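# Move the red plate from the tray onto the taped area

## Task

Remove the red plate from the tray and set it down on the table so that no part of it extends beyond the yellow tape outline. All the other plates must still be inside the tray, none lying on or across a tray wall, and the tray itself must be left where and how it started. Everything has to stay in place without the robot supporting it, and at the end the suction must be released and the tool moved away from the plate.

## Robot and tools

ROBOT. Two arms, left_arm and right_arm, each ending in a vacuum suction cup instead of fingers. Each arm carries a wrist camera: cam_left_wrist and cam_right_wrist, both fisheye, 504x504 pixels. The tracked point of each tool is the cup point, the centre of the cup's rim (29 mm across); the cup opens along the cup point's own +z axis. About 7 cm back from the rim the tool body and camera widen to roughly 8 cm sideways, so leave room for that near tray walls and other plates.

FRAME. All poses are in one scene frame: origin on the table surface midway between the arms, +x pointing out across the table, +z up, and left_arm on the +y side. The words left and right are arm names, not image sides. Orientations are quaternions written w first (qw, qx, qy, qz). Reported positions may be slightly wrong, more so when an arm is stretched far.

THE ROW. Every motion command uses one row of 16 numbers covering both arms, even if one arm should not move: left_arm x, y, z (metres), qw, qx, qy, qz, left suction; then right_arm x, y, z, qw, qx, qy, qz, right suction. The x, y, z and quaternion are absolute target poses for the cup point in the scene frame, not offsets. Suction lies in -1 to 1: +1 is full vacuum (about 55 kPa under ambient), smaller positive values request that fraction, and 0.05 or less switches it off. Suction holds its last value, and a 0 you send is obeyed, so repeat each arm's current suction value to keep it. To hold an arm still, repeat its whole last reported pose (position and quaternion) in every call; to keep an orientation, send the same target quaternion each time rather than copying a drifted reading. A call is rejected if a target lies more than 0.6 m from that arm's last reported position along any axis of its cup frame. Each control step, the commanded pose is limited to within 70 mm and 16 degrees of the measured pose; if position and orientation cannot both be met, position wins.

TOOLS.
execute_actions: argument actions, a list with zero or one item, plus optional pictures (true/false). An empty list just returns the current state. An item with rows (1 to 15 rows of 16 numbers) and steps (up to 15, default 15) plays one row per control step of 1/30 s, repeating the final row if rows run out. An item with only steps (up to 300) is a wait, counted from the previous result, so your reply time uses part of it.
move: target is one 16-number row (absolute poses, as above); speed is the top path speed in m/s, 0.002 to 0.5, default 0.25, with rotation capped at twice that in rad/s. Both cup points follow straight lines that finish together, lasting 0.5 to 10 s; longer paths are cut off at 10 s. Suction values are applied at the start. Paths ignore obstacles and the other arm, and the tool can lag, wander or overshoot speed, especially with a nearly straight arm.
wait: seconds, 0 to 10; the robot gets nothing new.
zoom_image: camera (cam_left_wrist or cam_right_wrist) and region [x0, y0, x1, y1] in image pixels, origin top-left, at most 504 by 504.
Only call it when the result is stable.

RESULTS. The state line gives each arm's cup point position and quaternion. suction_measured shows achieved vacuum (near 0 means no seal); part_present turns 1 at 0.50 and back to 0 below 0.45. A move adds a move: line with the outcome (done, off_target, moving, held, fault), limits that acted (paced = target clipped; held = some steps blocked, after which the arm may jump faster than speed), and each cup point's distance from its target. HELD marks steps not sent; pose unreachable names an arm whose command the clearance check altered. A Hand target line shows where each cup point is now being driven. MOTOR HOT warns of heating; OVER-TEMPERATURE FAULT means brakes are on until it cools. The simulation keeps running while you think.

GRIPPING. Switch suction on and set the rim flat on a smooth, flat part of the plate, fully in contact; edges, holes or seams under the rim leak. Under vacuum the cup compresses, so a held plate sits up to about 10 mm nearer the tool. To release, lower the plate until it rests, then turn suction off and raise at least 15 mm. If the cup seals onto the table, switch suction off to free it.

AVOID. Approach surfaces slowly and aim only slightly past contact: arms are stiff, and an outside force of 150 N or a joint torque at its limit (139 N m for waist, shoulder, elbow; 34.8 N m for the three wrist joints) stops that arm for 10 s. Never let the arms strike or press each other. Do not drop, slam or drag plates, disturb the tray, or knock anything off the table. Loose objects may occasionally get nudged by something else, so check before finishing. Holding loads heats motors, so do not linger while carrying.

Each tool is called after "Request:" as name(argument=value, ...), one argument or row to a line, values as JSON.

## Session

Request:
execute_actions(
  actions=[],
)

Scene clock: 0.00 s of 4900.00 s.
left_arm: end_effector_position=(+0.5480, +0.5207, +0.3376) suction_measured=0.00 part_present=0 end_effector_quat_wxyz=(-0.004, -0.264, +0.965, -0.001) | right_arm: end_effector_position=(+0.4886, -0.3187, +0.3416) suction_measured=0.00 part_present=0 end_effector_quat_wxyz=(+0.001, +0.198, +0.980, +0.002)
Joint positions: left_arm=[ 0.262  0.135  0.189  0.002 -1.634  0.26 ] | right_arm=[ 0.266  0.128  0.192 -0.001 -1.631 -0.785]
Joint velocities: left_arm=[0.    0.001 0.001 0.    0.    0.   ] | right_arm=[ 0.     0.001 -0.     0.     0.001  0.   ]
Hand target (left_arm): +0.548, +0.521, +0.338; -0.004, -0.264, +0.965, -0.001
Hand target (right_arm): +0.489, -0.319, +0.342; +0.001, +0.198, +0.980, +0.002

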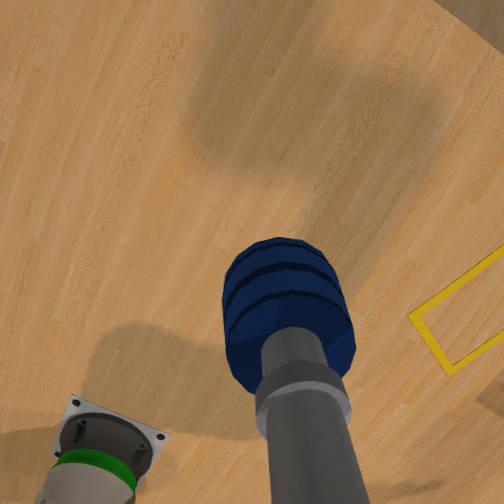

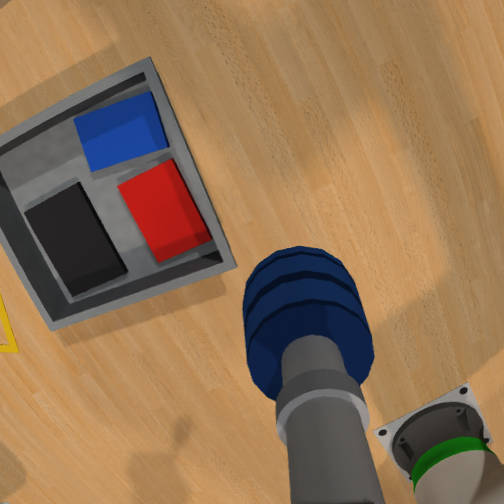

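Request:
move(
  target=[0.548,0.521,0.338,-0.004,-0.264,0.965,-0.001,0,0.44,-0.04,0.33,0,0,1,0,0],
  speed=0.4,
)

Scene clock: 5.30 s of 4900.00 s.
left_arm: end_effector_position=(+0.5480, +0.5210, +0.3380) suction_measured=0.00 part_present=0 end_effector_quat_wxyz=(-0.004, -0.264, +0.965, -0.001) | right_arm: end_effector_position=(+0.4393, -0.0404, +0.3302) suction_measured=0.00 part_present=0 end_effector_quat_wxyz=(-0.001, +0.000, +1.000, +0.001)
Joint positions: left_arm=[ 0.262  0.134  0.19   0.002 -1.634  0.26 ] | right_arm=[ 0.764  0.289  0.358 -0.002 -1.641 -0.883]
Joint velocities: left_arm=[0.    0.    0.001 0.    0.    0.   ] | right_arm=[ 0.001  0.     0.001 -0.001 -0.001 -0.001]
Hand target (left_arm): +0.548, +0.521, +0.338; -0.004, -0.264, +0.965, -0.001
Hand target (right_arm): +0.439, -0.040, +0.330; -0.001, -0.000, +1.000, +0.001
Off the commanded pose (left_arm): 0.000 m, 0 deg.
Off the commanded pose (right_arm): 0.001 m, 0 deg.
After step 90, 1.10 s passed at rest.
move: done
camera_calibration (this result's frames):
cam_left_wrist: T_world_to_cam=[[0.475193, -0.879378, 0.0297823, 0.195864], [-0.823074, -0.432293, 0.368337, 0.56001], [-0.311032, -0.199544, -0.929215, 0.689191], [0, 0, 0, 1]] pos_world=[0.582217, 0.551851, 0.428302]
cam_right_wrist: T_world_to_cam=[[-0.0673911, -0.997684, -0.00922274, 0.00323868], [-0.937981, 0.0602022, 0.34142, 0.317937], [-0.340074, 0.0316594, -0.939866, 0.566746], [0, 0, 0, 1]] pos_world=[0.491172, -0.0338521, 0.424146]

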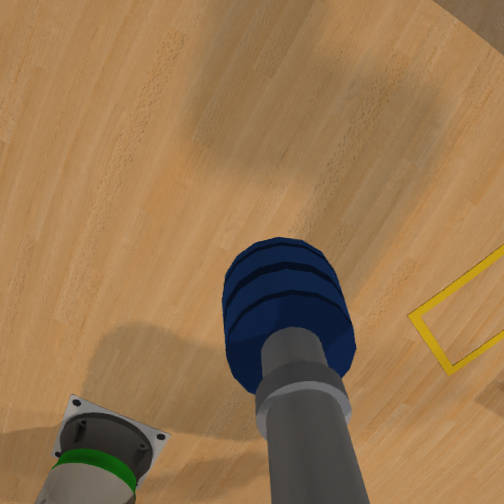

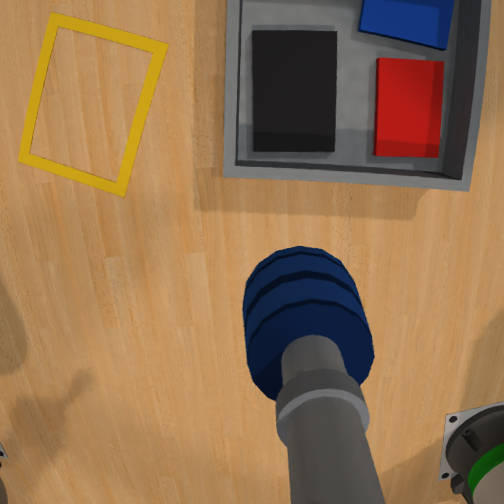

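Request:
move(
  target=[0.548,0.521,0.338,-0.004,-0.264,0.965,-0.001,0,0.49,-0.2,0.1,0,0,1,0,0],
  speed=0.4,
)

Request:
move(
  target=[0.548,0.521,0.338,-0.004,-0.264,0.965,-0.001,0,0.49,-0.2,0.022,0,0,1,0,1],
  speed=0.08,
)

Scene clock: 16.70 s of 4900.00 s.
left_arm: end_effector_position=(+0.5480, +0.5210, +0.3380) suction_measured=0.00 part_present=0 end_effector_quat_wxyz=(-0.004, -0.264, +0.965, -0.001) | right_arm: end_effector_position=(+0.4910, -0.1994, +0.0999) suction_measured=0.00 part_present=0 end_effector_quat_wxyz=(+0.001, +0.000, +1.000, -0.000)
Joint positions: left_arm=[ 0.262  0.134  0.19   0.002 -1.634  0.26 ] | right_arm=[ 0.476  0.325 -0.15   0.001 -1.096 -0.597]
Joint velocities: left_arm=[-0.001 -0.    -0.001 -0.001 -0.     0.   ] | right_arm=[-0.001 -0.     0.    -0.     0.    -0.   ]
Hand target (left_arm): +0.548, +0.521, +0.338; -0.004, -0.264, +0.965, -0.001
Hand target (right_arm): +0.491, -0.199, +0.100; +0.001, +0.000, +1.000, -0.000
Off the commanded pose (left_arm): 0.000 m, 0 deg.
Off the commanded pose (right_arm): 0.001 m, 0 deg.
After step 90, 7.20 s passed at rest.
move: done
camera_calibration (this result's frames):
cam_left_wrist: T_world_to_cam=[[0.475193, -0.879378, 0.0297797, 0.195867], [-0.823075, -0.432295, 0.368334, 0.56001], [-0.311031, -0.19954, -0.929217, 0.689191], [0, 0, 0, 1]] pos_world=[0.582215, 0.551851, 0.428304]
cam_right_wrist: T_world_to_cam=[[-0.0679028, -0.997663, -0.00760568, -0.153933], [-0.938803, 0.0613127, 0.338953, 0.455512], [-0.337694, 0.0301561, -0.940773, 0.371516], [0, 0, 0, 1]] pos_world=[0.542642, -0.192705, 0.193944]

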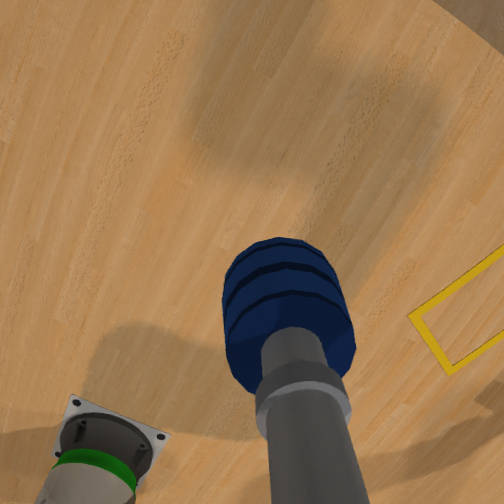

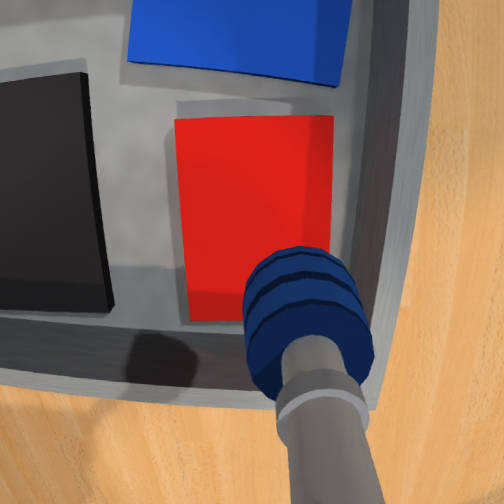

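Scene clock: 17.97 s of 4900.00 s.
left_arm: end_effector_position=(+0.5480, +0.5210, +0.3380) suction_measured=0.00 part_present=0 end_effector_quat_wxyz=(-0.004, -0.264, +0.965, -0.001) | right_arm: end_effector_position=(+0.4902, -0.1999, +0.0220) suction_measured=0.00 part_present=0 end_effector_quat_wxyz=(+0.000, +0.000, +1.000, -0.000)
Joint positions: left_arm=[ 0.262  0.134  0.19   0.002 -1.634  0.26 ] | right_arm=[ 0.476  0.426 -0.22   0.    -0.925 -0.596]
Joint velocities: left_arm=[-0.001  0.001  0.001  0.001  0.    -0.001] | right_arm=[-0.001  0.001 -0.    -0.    -0.002 -0.001]
Hand target (left_arm): +0.548, +0.521, +0.338; -0.004, -0.264, +0.965, -0.001
Hand target (right_arm): +0.490, -0.200, +0.022; +0.000, +0.000, +1.000, -0.000
Off the commanded pose (left_arm): 0.000 m, 0 deg.
Off the commanded pose (right_arm): 0.000 m, 0 deg.
move: done
camera_calibration (this result's frames):
cam_left_wrist: T_world_to_cam=[[0.475193, -0.879378, 0.0297796, 0.195867], [-0.823074, -0.432295, 0.368334, 0.56001], [-0.311031, -0.19954, -0.929217, 0.689191], [0, 0, 0, 1]] pos_world=[0.582215, 0.551851, 0.428304]
cam_right_wrist: T_world_to_cam=[[-0.0675381, -0.997683, -0.00824367, -0.155232], [-0.938487, 0.0607221, 0.339932, 0.480909], [-0.338644, 0.030695, -0.940414, 0.298553], [0, 0, 0, 1]] pos_world=[0.541947, -0.193238, 0.116007]

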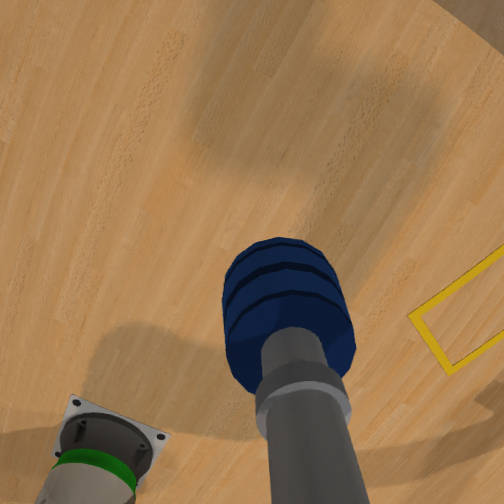

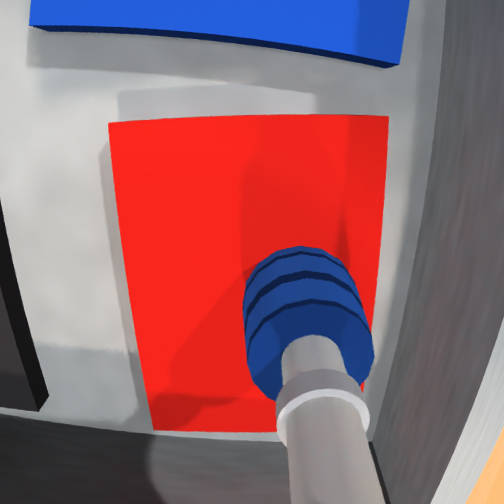

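Request:
move(
  target=[0.548,0.521,0.338,-0.004,-0.264,0.965,-0.001,0,0.49,-0.193,0.012,0,0,1,0,1],
  speed=0.02,
)

Scene clock: 20.80 s of 4900.00 s.
left_arm: end_effector_position=(+0.5480, +0.5210, +0.3380) suction_measured=0.00 part_present=0 end_effector_quat_wxyz=(-0.004, -0.264, +0.965, -0.001) | right_arm: end_effector_position=(+0.4900, -0.1930, +0.0120) suction_measured=0.54 part_present=1 end_effector_quat_wxyz=(-0.000, +0.000, +1.000, +0.000)
Joint positions: left_arm=[ 0.262  0.134  0.19   0.002 -1.634  0.26 ] | right_arm=[ 0.487  0.446 -0.22  -0.    -0.905 -0.607]
Joint velocities: left_arm=[ 0.    -0.    -0.    -0.    -0.001 -0.001] | right_arm=[ 0.     0.     0.     0.    -0.001 -0.   ]
Hand target (left_arm): +0.548, +0.521, +0.338; -0.004, -0.264, +0.965, -0.001
Hand target (right_arm): +0.490, -0.193, +0.012; -0.000, +0.000, +1.000, +0.000
Off the commanded pose (left_arm): 0.000 m, 0 deg.
Off the commanded pose (right_arm): 0.000 m, 0 deg.
move: done
camera_calibration (this result's frames):
cam_left_wrist: T_world_to_cam=[[0.475193, -0.879378, 0.0297797, 0.195867], [-0.823075, -0.432295, 0.368333, 0.56001], [-0.311031, -0.19954, -0.929217, 0.689191], [0, 0, 0, 1]] pos_world=[0.582215, 0.551851, 0.428304]
cam_right_wrist: T_world_to_cam=[[-0.0673646, -0.997694, -0.00829371, -0.148532], [-0.938466, 0.0605389, 0.340025, 0.483653], [-0.338739, 0.030689, -0.94038, 0.288899], [0, 0, 0, 1]] pos_world=[0.541747, -0.186335, 0.105988]

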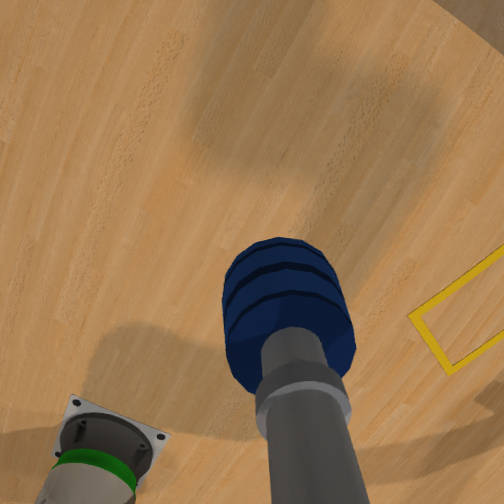

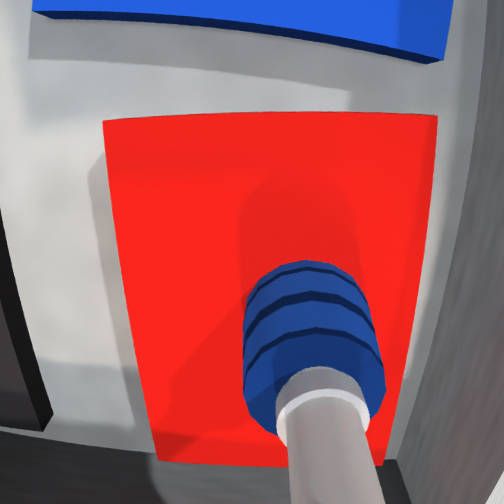

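Request:
move(
  target=[0.548,0.521,0.338,-0.004,-0.264,0.965,-0.001,0,0.493,-0.19,0.11,0,0,1,0,1],
  speed=0.12,
)

Request:
move(
  target=[0.548,0.521,0.338,-0.004,-0.264,0.965,-0.001,0,0.518,0.141,0.1,0,0.18,0.984,0,1],
)

Request:
move(
  target=[0.548,0.521,0.338,-0.004,-0.264,0.965,-0.001,0,0.518,0.141,0.02,0,0.18,0.984,0,1],
  speed=0.12,
)

Scene clock: 24.27 s of 4900.00 s.
left_arm: end_effector_position=(+0.5480, +0.5210, +0.3380) suction_measured=0.00 part_present=0 end_effector_quat_wxyz=(-0.004, -0.264, +0.965, -0.001) | right_arm: end_effector_position=(+0.4927, -0.1901, +0.1100) suction_measured=0.99 part_present=1 end_effector_quat_wxyz=(-0.000, -0.000, +1.000, +0.000)
Joint positions: left_arm=[ 0.262  0.134  0.19   0.002 -1.634  0.26 ] | right_arm=[ 0.489  0.325 -0.122 -0.    -1.123 -0.608]
Joint velocities: left_arm=[-0.    -0.     0.001 -0.    -0.    -0.001] | right_arm=[ 0.     0.001  0.    -0.     0.     0.   ]
Hand target (left_arm): +0.548, +0.521, +0.338; -0.004, -0.264, +0.965, -0.001
Hand target (right_arm): +0.493, -0.190, +0.110; -0.000, -0.000, +1.000, +0.000
Off the commanded pose (left_arm): 0.000 m, 0 deg.
Off the commanded pose (right_arm): 0.000 m, 0 deg.
move: done
camera_calibration (this result's frames):
cam_left_wrist: T_world_to_cam=[[0.475193, -0.879378, 0.0297796, 0.195866], [-0.823075, -0.432295, 0.368333, 0.56001], [-0.311031, -0.19954, -0.929217, 0.68919], [0, 0, 0, 1]] pos_world=[0.582215, 0.551851, 0.428304]
cam_right_wrist: T_world_to_cam=[[-0.0671297, -0.997709, -0.00834245, -0.1448], [-0.938454, 0.060299, 0.340101, 0.452668], [-0.338818, 0.0306599, -0.940352, 0.381886], [0, 0, 0, 1]] pos_world=[0.544478, -0.183473, 0.203946]

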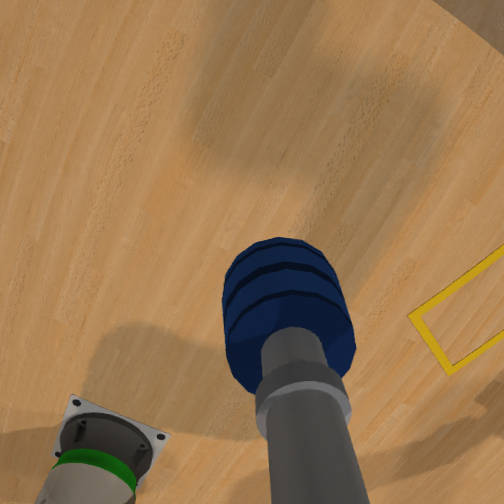

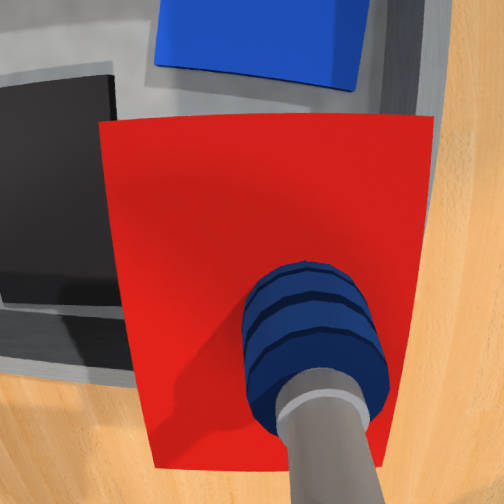

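Scene clock: 26.07 s of 4900.00 s.
left_arm: end_effector_position=(+0.5480, +0.5210, +0.3380) suction_measured=0.00 part_present=0 end_effector_quat_wxyz=(-0.004, -0.264, +0.965, -0.001) | right_arm: end_effector_position=(+0.5169, +0.1412, +0.1007) suction_measured=0.99 part_present=1 end_effector_quat_wxyz=(-0.001, +0.180, +0.984, +0.000)
Joint positions: left_arm=[ 0.262  0.134  0.19   0.002 -1.634  0.26 ] | right_arm=[ 0.839  0.839  0.651 -0.001 -1.383 -1.32 ]
Joint velocities: left_arm=[-0.001  0.     0.001  0.     0.    -0.   ] | right_arm=[ 0.     0.002  0.001  0.001  0.001 -0.001]
Hand target (left_arm): +0.548, +0.521, +0.338; -0.004, -0.264, +0.965, -0.001
Hand target (right_arm): +0.517, +0.141, +0.101; -0.001, +0.180, +0.984, +0.000
Off the commanded pose (left_arm): 0.000 m, 0 deg.
Off the commanded pose (right_arm): 0.001 m, 0 deg.
move: done
camera_calibration (this result's frames):
cam_left_wrist: T_world_to_cam=[[0.475193, -0.879378, 0.0297795, 0.195867], [-0.823075, -0.432295, 0.368334, 0.56001], [-0.311031, -0.19954, -0.929217, 0.68919], [0, 0, 0, 1]] pos_world=[0.582215, 0.551851, 0.428304]
cam_right_wrist: T_world_to_cam=[[-0.415718, -0.909455, -0.00837615, 0.355064], [-0.856036, 0.388155, 0.341378, 0.369472], [-0.307216, 0.149087, -0.939889, 0.338051], [0, 0, 0, 1]] pos_world=[0.567743, 0.129104, 0.194575]

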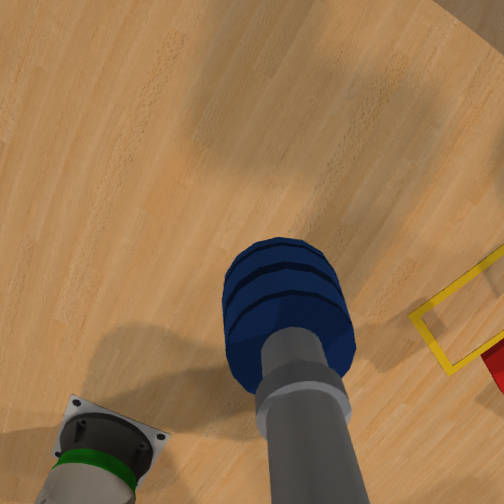

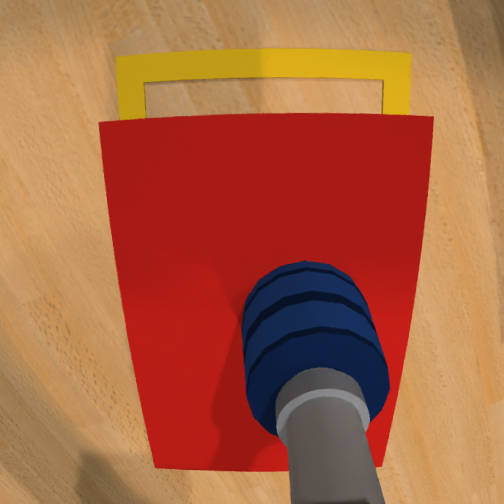

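Scene clock: 27.03 s of 4900.00 s.
left_arm: end_effector_position=(+0.5480, +0.5210, +0.3380) suction_measured=0.00 part_present=0 end_effector_quat_wxyz=(-0.004, -0.264, +0.965, -0.001) | right_arm: end_effector_position=(+0.5182, +0.1412, +0.0200) suction_measured=0.99 part_present=1 end_effector_quat_wxyz=(+0.000, +0.180, +0.984, -0.000)
Joint positions: left_arm=[ 0.262  0.134  0.19   0.002 -1.634  0.26 ] | right_arm=[ 0.838  0.904  0.569  0.    -1.236 -1.32 ]
Joint velocities: left_arm=[ 0.001 -0.     0.002  0.     0.    -0.001] | right_arm=[ 0.     0.001  0.     0.    -0.002 -0.002]
Hand target (left_arm): +0.548, +0.521, +0.338; -0.004, -0.264, +0.965, -0.001
Hand target (right_arm): +0.518, +0.141, +0.020; +0.000, +0.180, +0.984, -0.000
Off the commanded pose (left_arm): 0.000 m, 0 deg.
Off the commanded pose (right_arm): 0.000 m, 0 deg.
move: done
camera_calibration (this result's frames):
cam_left_wrist: T_world_to_cam=[[0.475193, -0.879378, 0.0297796, 0.195867], [-0.823075, -0.432295, 0.368334, 0.56001], [-0.311031, -0.19954, -0.929217, 0.689191], [0, 0, 0, 1]] pos_world=[0.582215, 0.551851, 0.428304]
cam_right_wrist: T_world_to_cam=[[-0.416238, -0.909219, -0.00824139, 0.355104], [-0.856285, 0.388924, 0.339874, 0.398191], [-0.305815, 0.148525, -0.940435, 0.262038], [0, 0, 0, 1]] pos_world=[0.568908, 0.129082, 0.114021]

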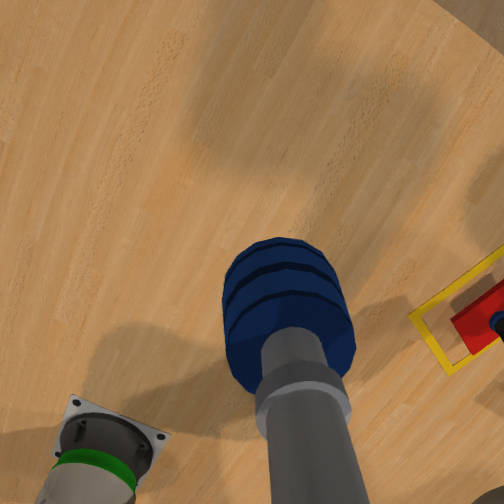

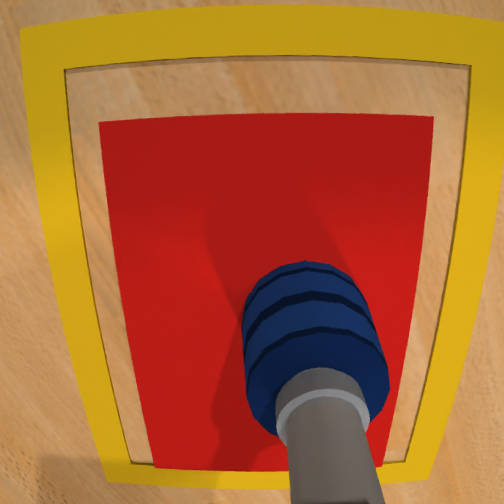

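Request:
move(
  target=[0.548,0.521,0.338,-0.004,-0.264,0.965,-0.001,0,0.518,0.141,0.003,0,0.18,0.984,0,1],
  speed=0.025,
)

Request:
execute_actions(
  actions=[
    {"rows":[[0.548,0.521,0.338,-0.004,-0.264,0.965,-0.001,0,0.518,0.141,0.003,0,0.18,0.984,0,0]]},
  ],
)

Scene clock: 30.07 s of 4900.00 s.
left_arm: end_effector_position=(+0.5480, +0.5210, +0.3380) suction_measured=0.00 part_present=0 end_effector_quat_wxyz=(-0.004, -0.264, +0.965, -0.001) | right_arm: end_effector_position=(+0.5181, +0.1411, +0.0031) suction_measured=0.99 part_present=1 end_effector_quat_wxyz=(+0.000, +0.180, +0.984, +0.000)
Joint positions: left_arm=[ 0.262  0.134  0.19   0.002 -1.634  0.26 ] | right_arm=[ 0.838  0.92   0.557  0.    -1.207 -1.32 ]
Joint velocities: left_arm=[ 0.    -0.     0.001 -0.001 -0.001  0.001] | right_arm=[ 0.001  0.    -0.    -0.001  0.001 -0.   ]
Hand target (left_arm): +0.548, +0.521, +0.338; -0.004, -0.264, +0.965, -0.001
Hand target (right_arm): +0.518, +0.141, +0.003; +0.000, +0.180, +0.984, -0.000
Off the commanded pose (left_arm): 0.000 m, 0 deg.
Off the commanded pose (right_arm): 0.000 m, 0 deg.
move: done
camera_calibration (this result's frames):
cam_left_wrist: T_world_to_cam=[[0.475193, -0.879378, 0.0297795, 0.195866], [-0.823074, -0.432295, 0.368333, 0.56001], [-0.311031, -0.19954, -0.929217, 0.689191], [0, 0, 0, 1]] pos_world=[0.582215, 0.551851, 0.428304]
cam_right_wrist: T_world_to_cam=[[-0.41619, -0.909239, -0.0083741, 0.354797], [-0.856294, 0.388823, 0.339967, 0.403915], [-0.305855, 0.148661, -0.9404, 0.246073], [0, 0, 0, 1]] pos_world=[0.568795, 0.128962, 0.0970608]

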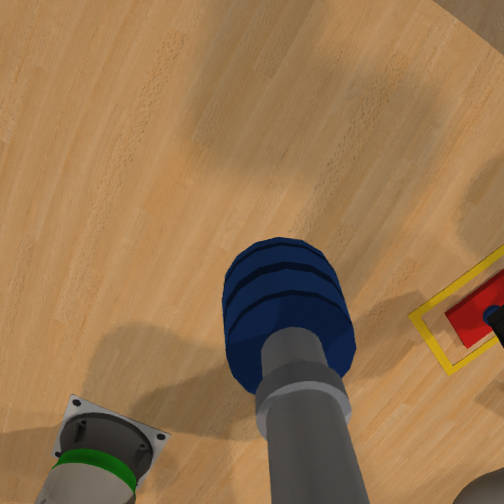

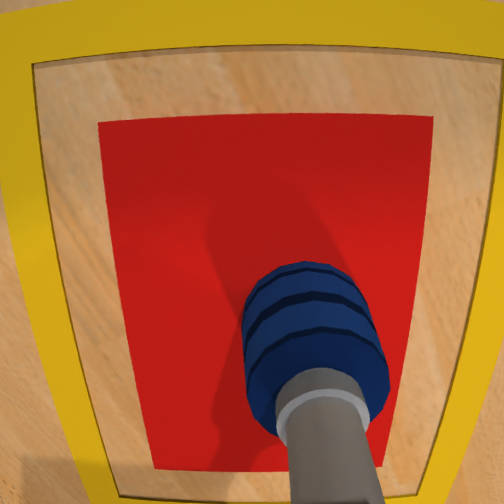

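Scene clock: 30.57 s of 4900.00 s.
left_arm: end_effector_position=(+0.5480, +0.5210, +0.3380) suction_measured=0.00 part_present=0 end_effector_quat_wxyz=(-0.004, -0.264, +0.965, -0.001) | right_arm: end_effector_position=(+0.5180, +0.1410, +0.0030) suction_measured=0.00 part_present=0 end_effector_quat_wxyz=(+0.000, +0.180, +0.984, +0.000)
Joint positions: left_arm=[ 0.262  0.134  0.19   0.002 -1.634  0.26 ] | right_arm=[ 0.838  0.92   0.556  0.    -1.207 -1.32 ]
Joint velocities: left_arm=[ 0.     0.001 -0.001  0.    -0.    -0.   ] | right_arm=[-0.    -0.001 -0.     0.001 -0.    -0.   ]
Hand target (left_arm): +0.548, +0.521, +0.338; -0.004, -0.264, +0.965, -0.001
Hand target (right_arm): +0.518, +0.141, +0.003; -0.000, +0.180, +0.984, +0.000
Off the commanded pose (left_arm): 0.000 m, 0 deg.
Off the commanded pose (right_arm): 0.000 m, 0 deg.
Steps of this call (steps 1 to 15: all 15 steps of this action). Readings (end_effector_position | what the end effector reports):
1: left_arm (+0.5480, +0.5210, +0.3380) | right_arm (+0.5180, +0.1411, +0.0031) | left_arm suction_measured=0.00 part_present=0 | right_arm suction_measured=0.16 part_present=0
2: left_arm (+0.5480, +0.5210, +0.3380) | right_arm (+0.5180, +0.1410, +0.0030) | left_arm suction_measured=0.00 part_present=0 | right_arm suction_measured=0.00 part_present=0
4: left_arm (+0.5480, +0.5210, +0.3380) | right_arm (+0.5180, +0.1410, +0.0030) | left_arm suction_measured=0.00 part_present=0 | right_arm suction_measured=0.00 part_present=0
8: left_arm (+0.5480, +0.5210, +0.3380) | right_arm (+0.5180, +0.1410, +0.0030) | left_arm suction_measured=0.00 part_present=0 | right_arm suction_measured=0.00 part_present=0
15: the state above
camera_calibration (this result's frames):
cam_left_wrist: T_world_to_cam=[[0.475193, -0.879378, 0.0297795, 0.195866], [-0.823074, -0.432295, 0.368334, 0.56001], [-0.311031, -0.19954, -0.929217, 0.689191], [0, 0, 0, 1]] pos_world=[0.582215, 0.551851, 0.428304]
cam_right_wrist: T_world_to_cam=[[-0.416157, -0.909255, -0.00826143, 0.354699], [-0.856285, 0.388825, 0.339987, 0.403924], [-0.305922, 0.148562, -0.940394, 0.246039], [0, 0, 0, 1]] pos_world=[0.568754, 0.128904, 0.0969748]

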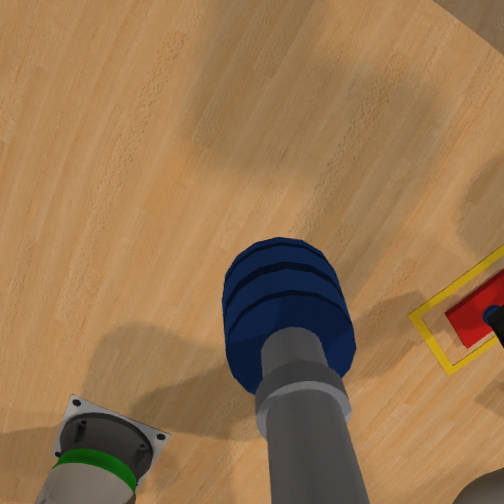

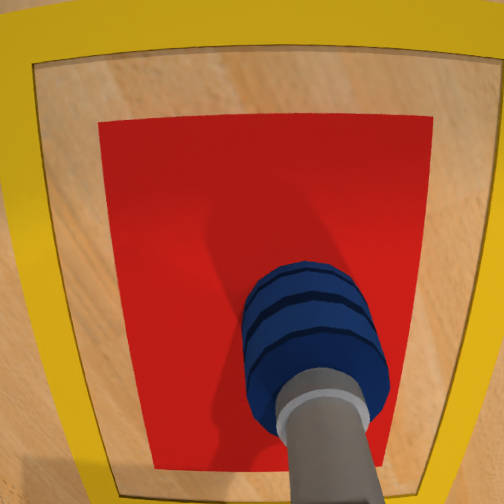

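Request:
move(
  target=[0.548,0.521,0.338,-0.004,-0.264,0.965,-0.001,0,0.5,0.09,0.3,0,0.18,0.984,0,0],
  speed=0.3,
)

Scene clock: 33.13 s of 4900.00 s.
left_arm: end_effector_position=(+0.5480, +0.5210, +0.3380) suction_measured=0.00 part_present=0 end_effector_quat_wxyz=(-0.004, -0.264, +0.965, -0.001) | right_arm: end_effector_position=(+0.4996, +0.0892, +0.2998) suction_measured=0.00 part_present=0 end_effector_quat_wxyz=(+0.000, +0.180, +0.984, -0.000)
Joint positions: left_arm=[ 0.262  0.134  0.19   0.002 -1.634  0.26 ] | right_arm=[ 0.817  0.668  0.832  0.    -1.735 -1.297]
Joint velocities: left_arm=[-0.    -0.     0.001 -0.     0.001 -0.001] | right_arm=[ 0.    -0.     0.002 -0.    -0.001  0.   ]
Hand target (left_arm): +0.548, +0.521, +0.338; -0.004, -0.264, +0.965, -0.001
Hand target (right_arm): +0.500, +0.089, +0.300; +0.000, +0.180, +0.984, +0.000
Off the commanded pose (left_arm): 0.000 m, 0 deg.
Off the commanded pose (right_arm): 0.001 m, 0 deg.
move: done
camera_calibration (this result's frames):
cam_left_wrist: T_world_to_cam=[[0.475193, -0.879378, 0.0297796, 0.195866], [-0.823075, -0.432295, 0.368334, 0.56001], [-0.311031, -0.19954, -0.929217, 0.689191], [0, 0, 0, 1]] pos_world=[0.582215, 0.551851, 0.428304]
cam_right_wrist: T_world_to_cam=[[-0.415591, -0.909515, -0.00820465, 0.302156], [-0.856524, 0.38831, 0.339974, 0.307562], [-0.306026, 0.148318, -0.940399, 0.527273], [0, 0, 0, 1]] pos_world=[0.550366, 0.0771818, 0.393763]

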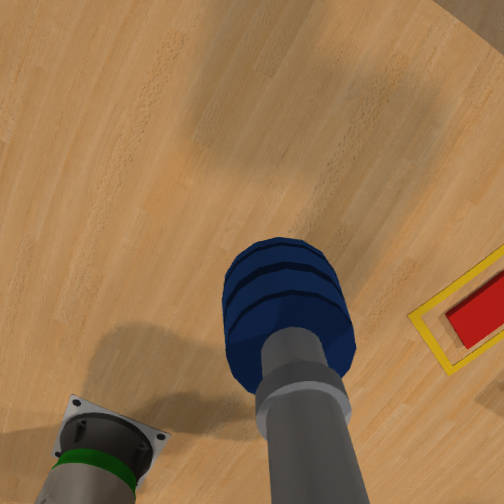

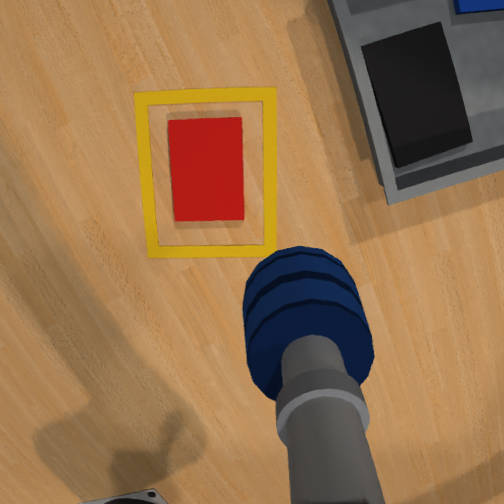

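Request:
finished_scene(
  scene=1,
)

The scene is finished: the task was done.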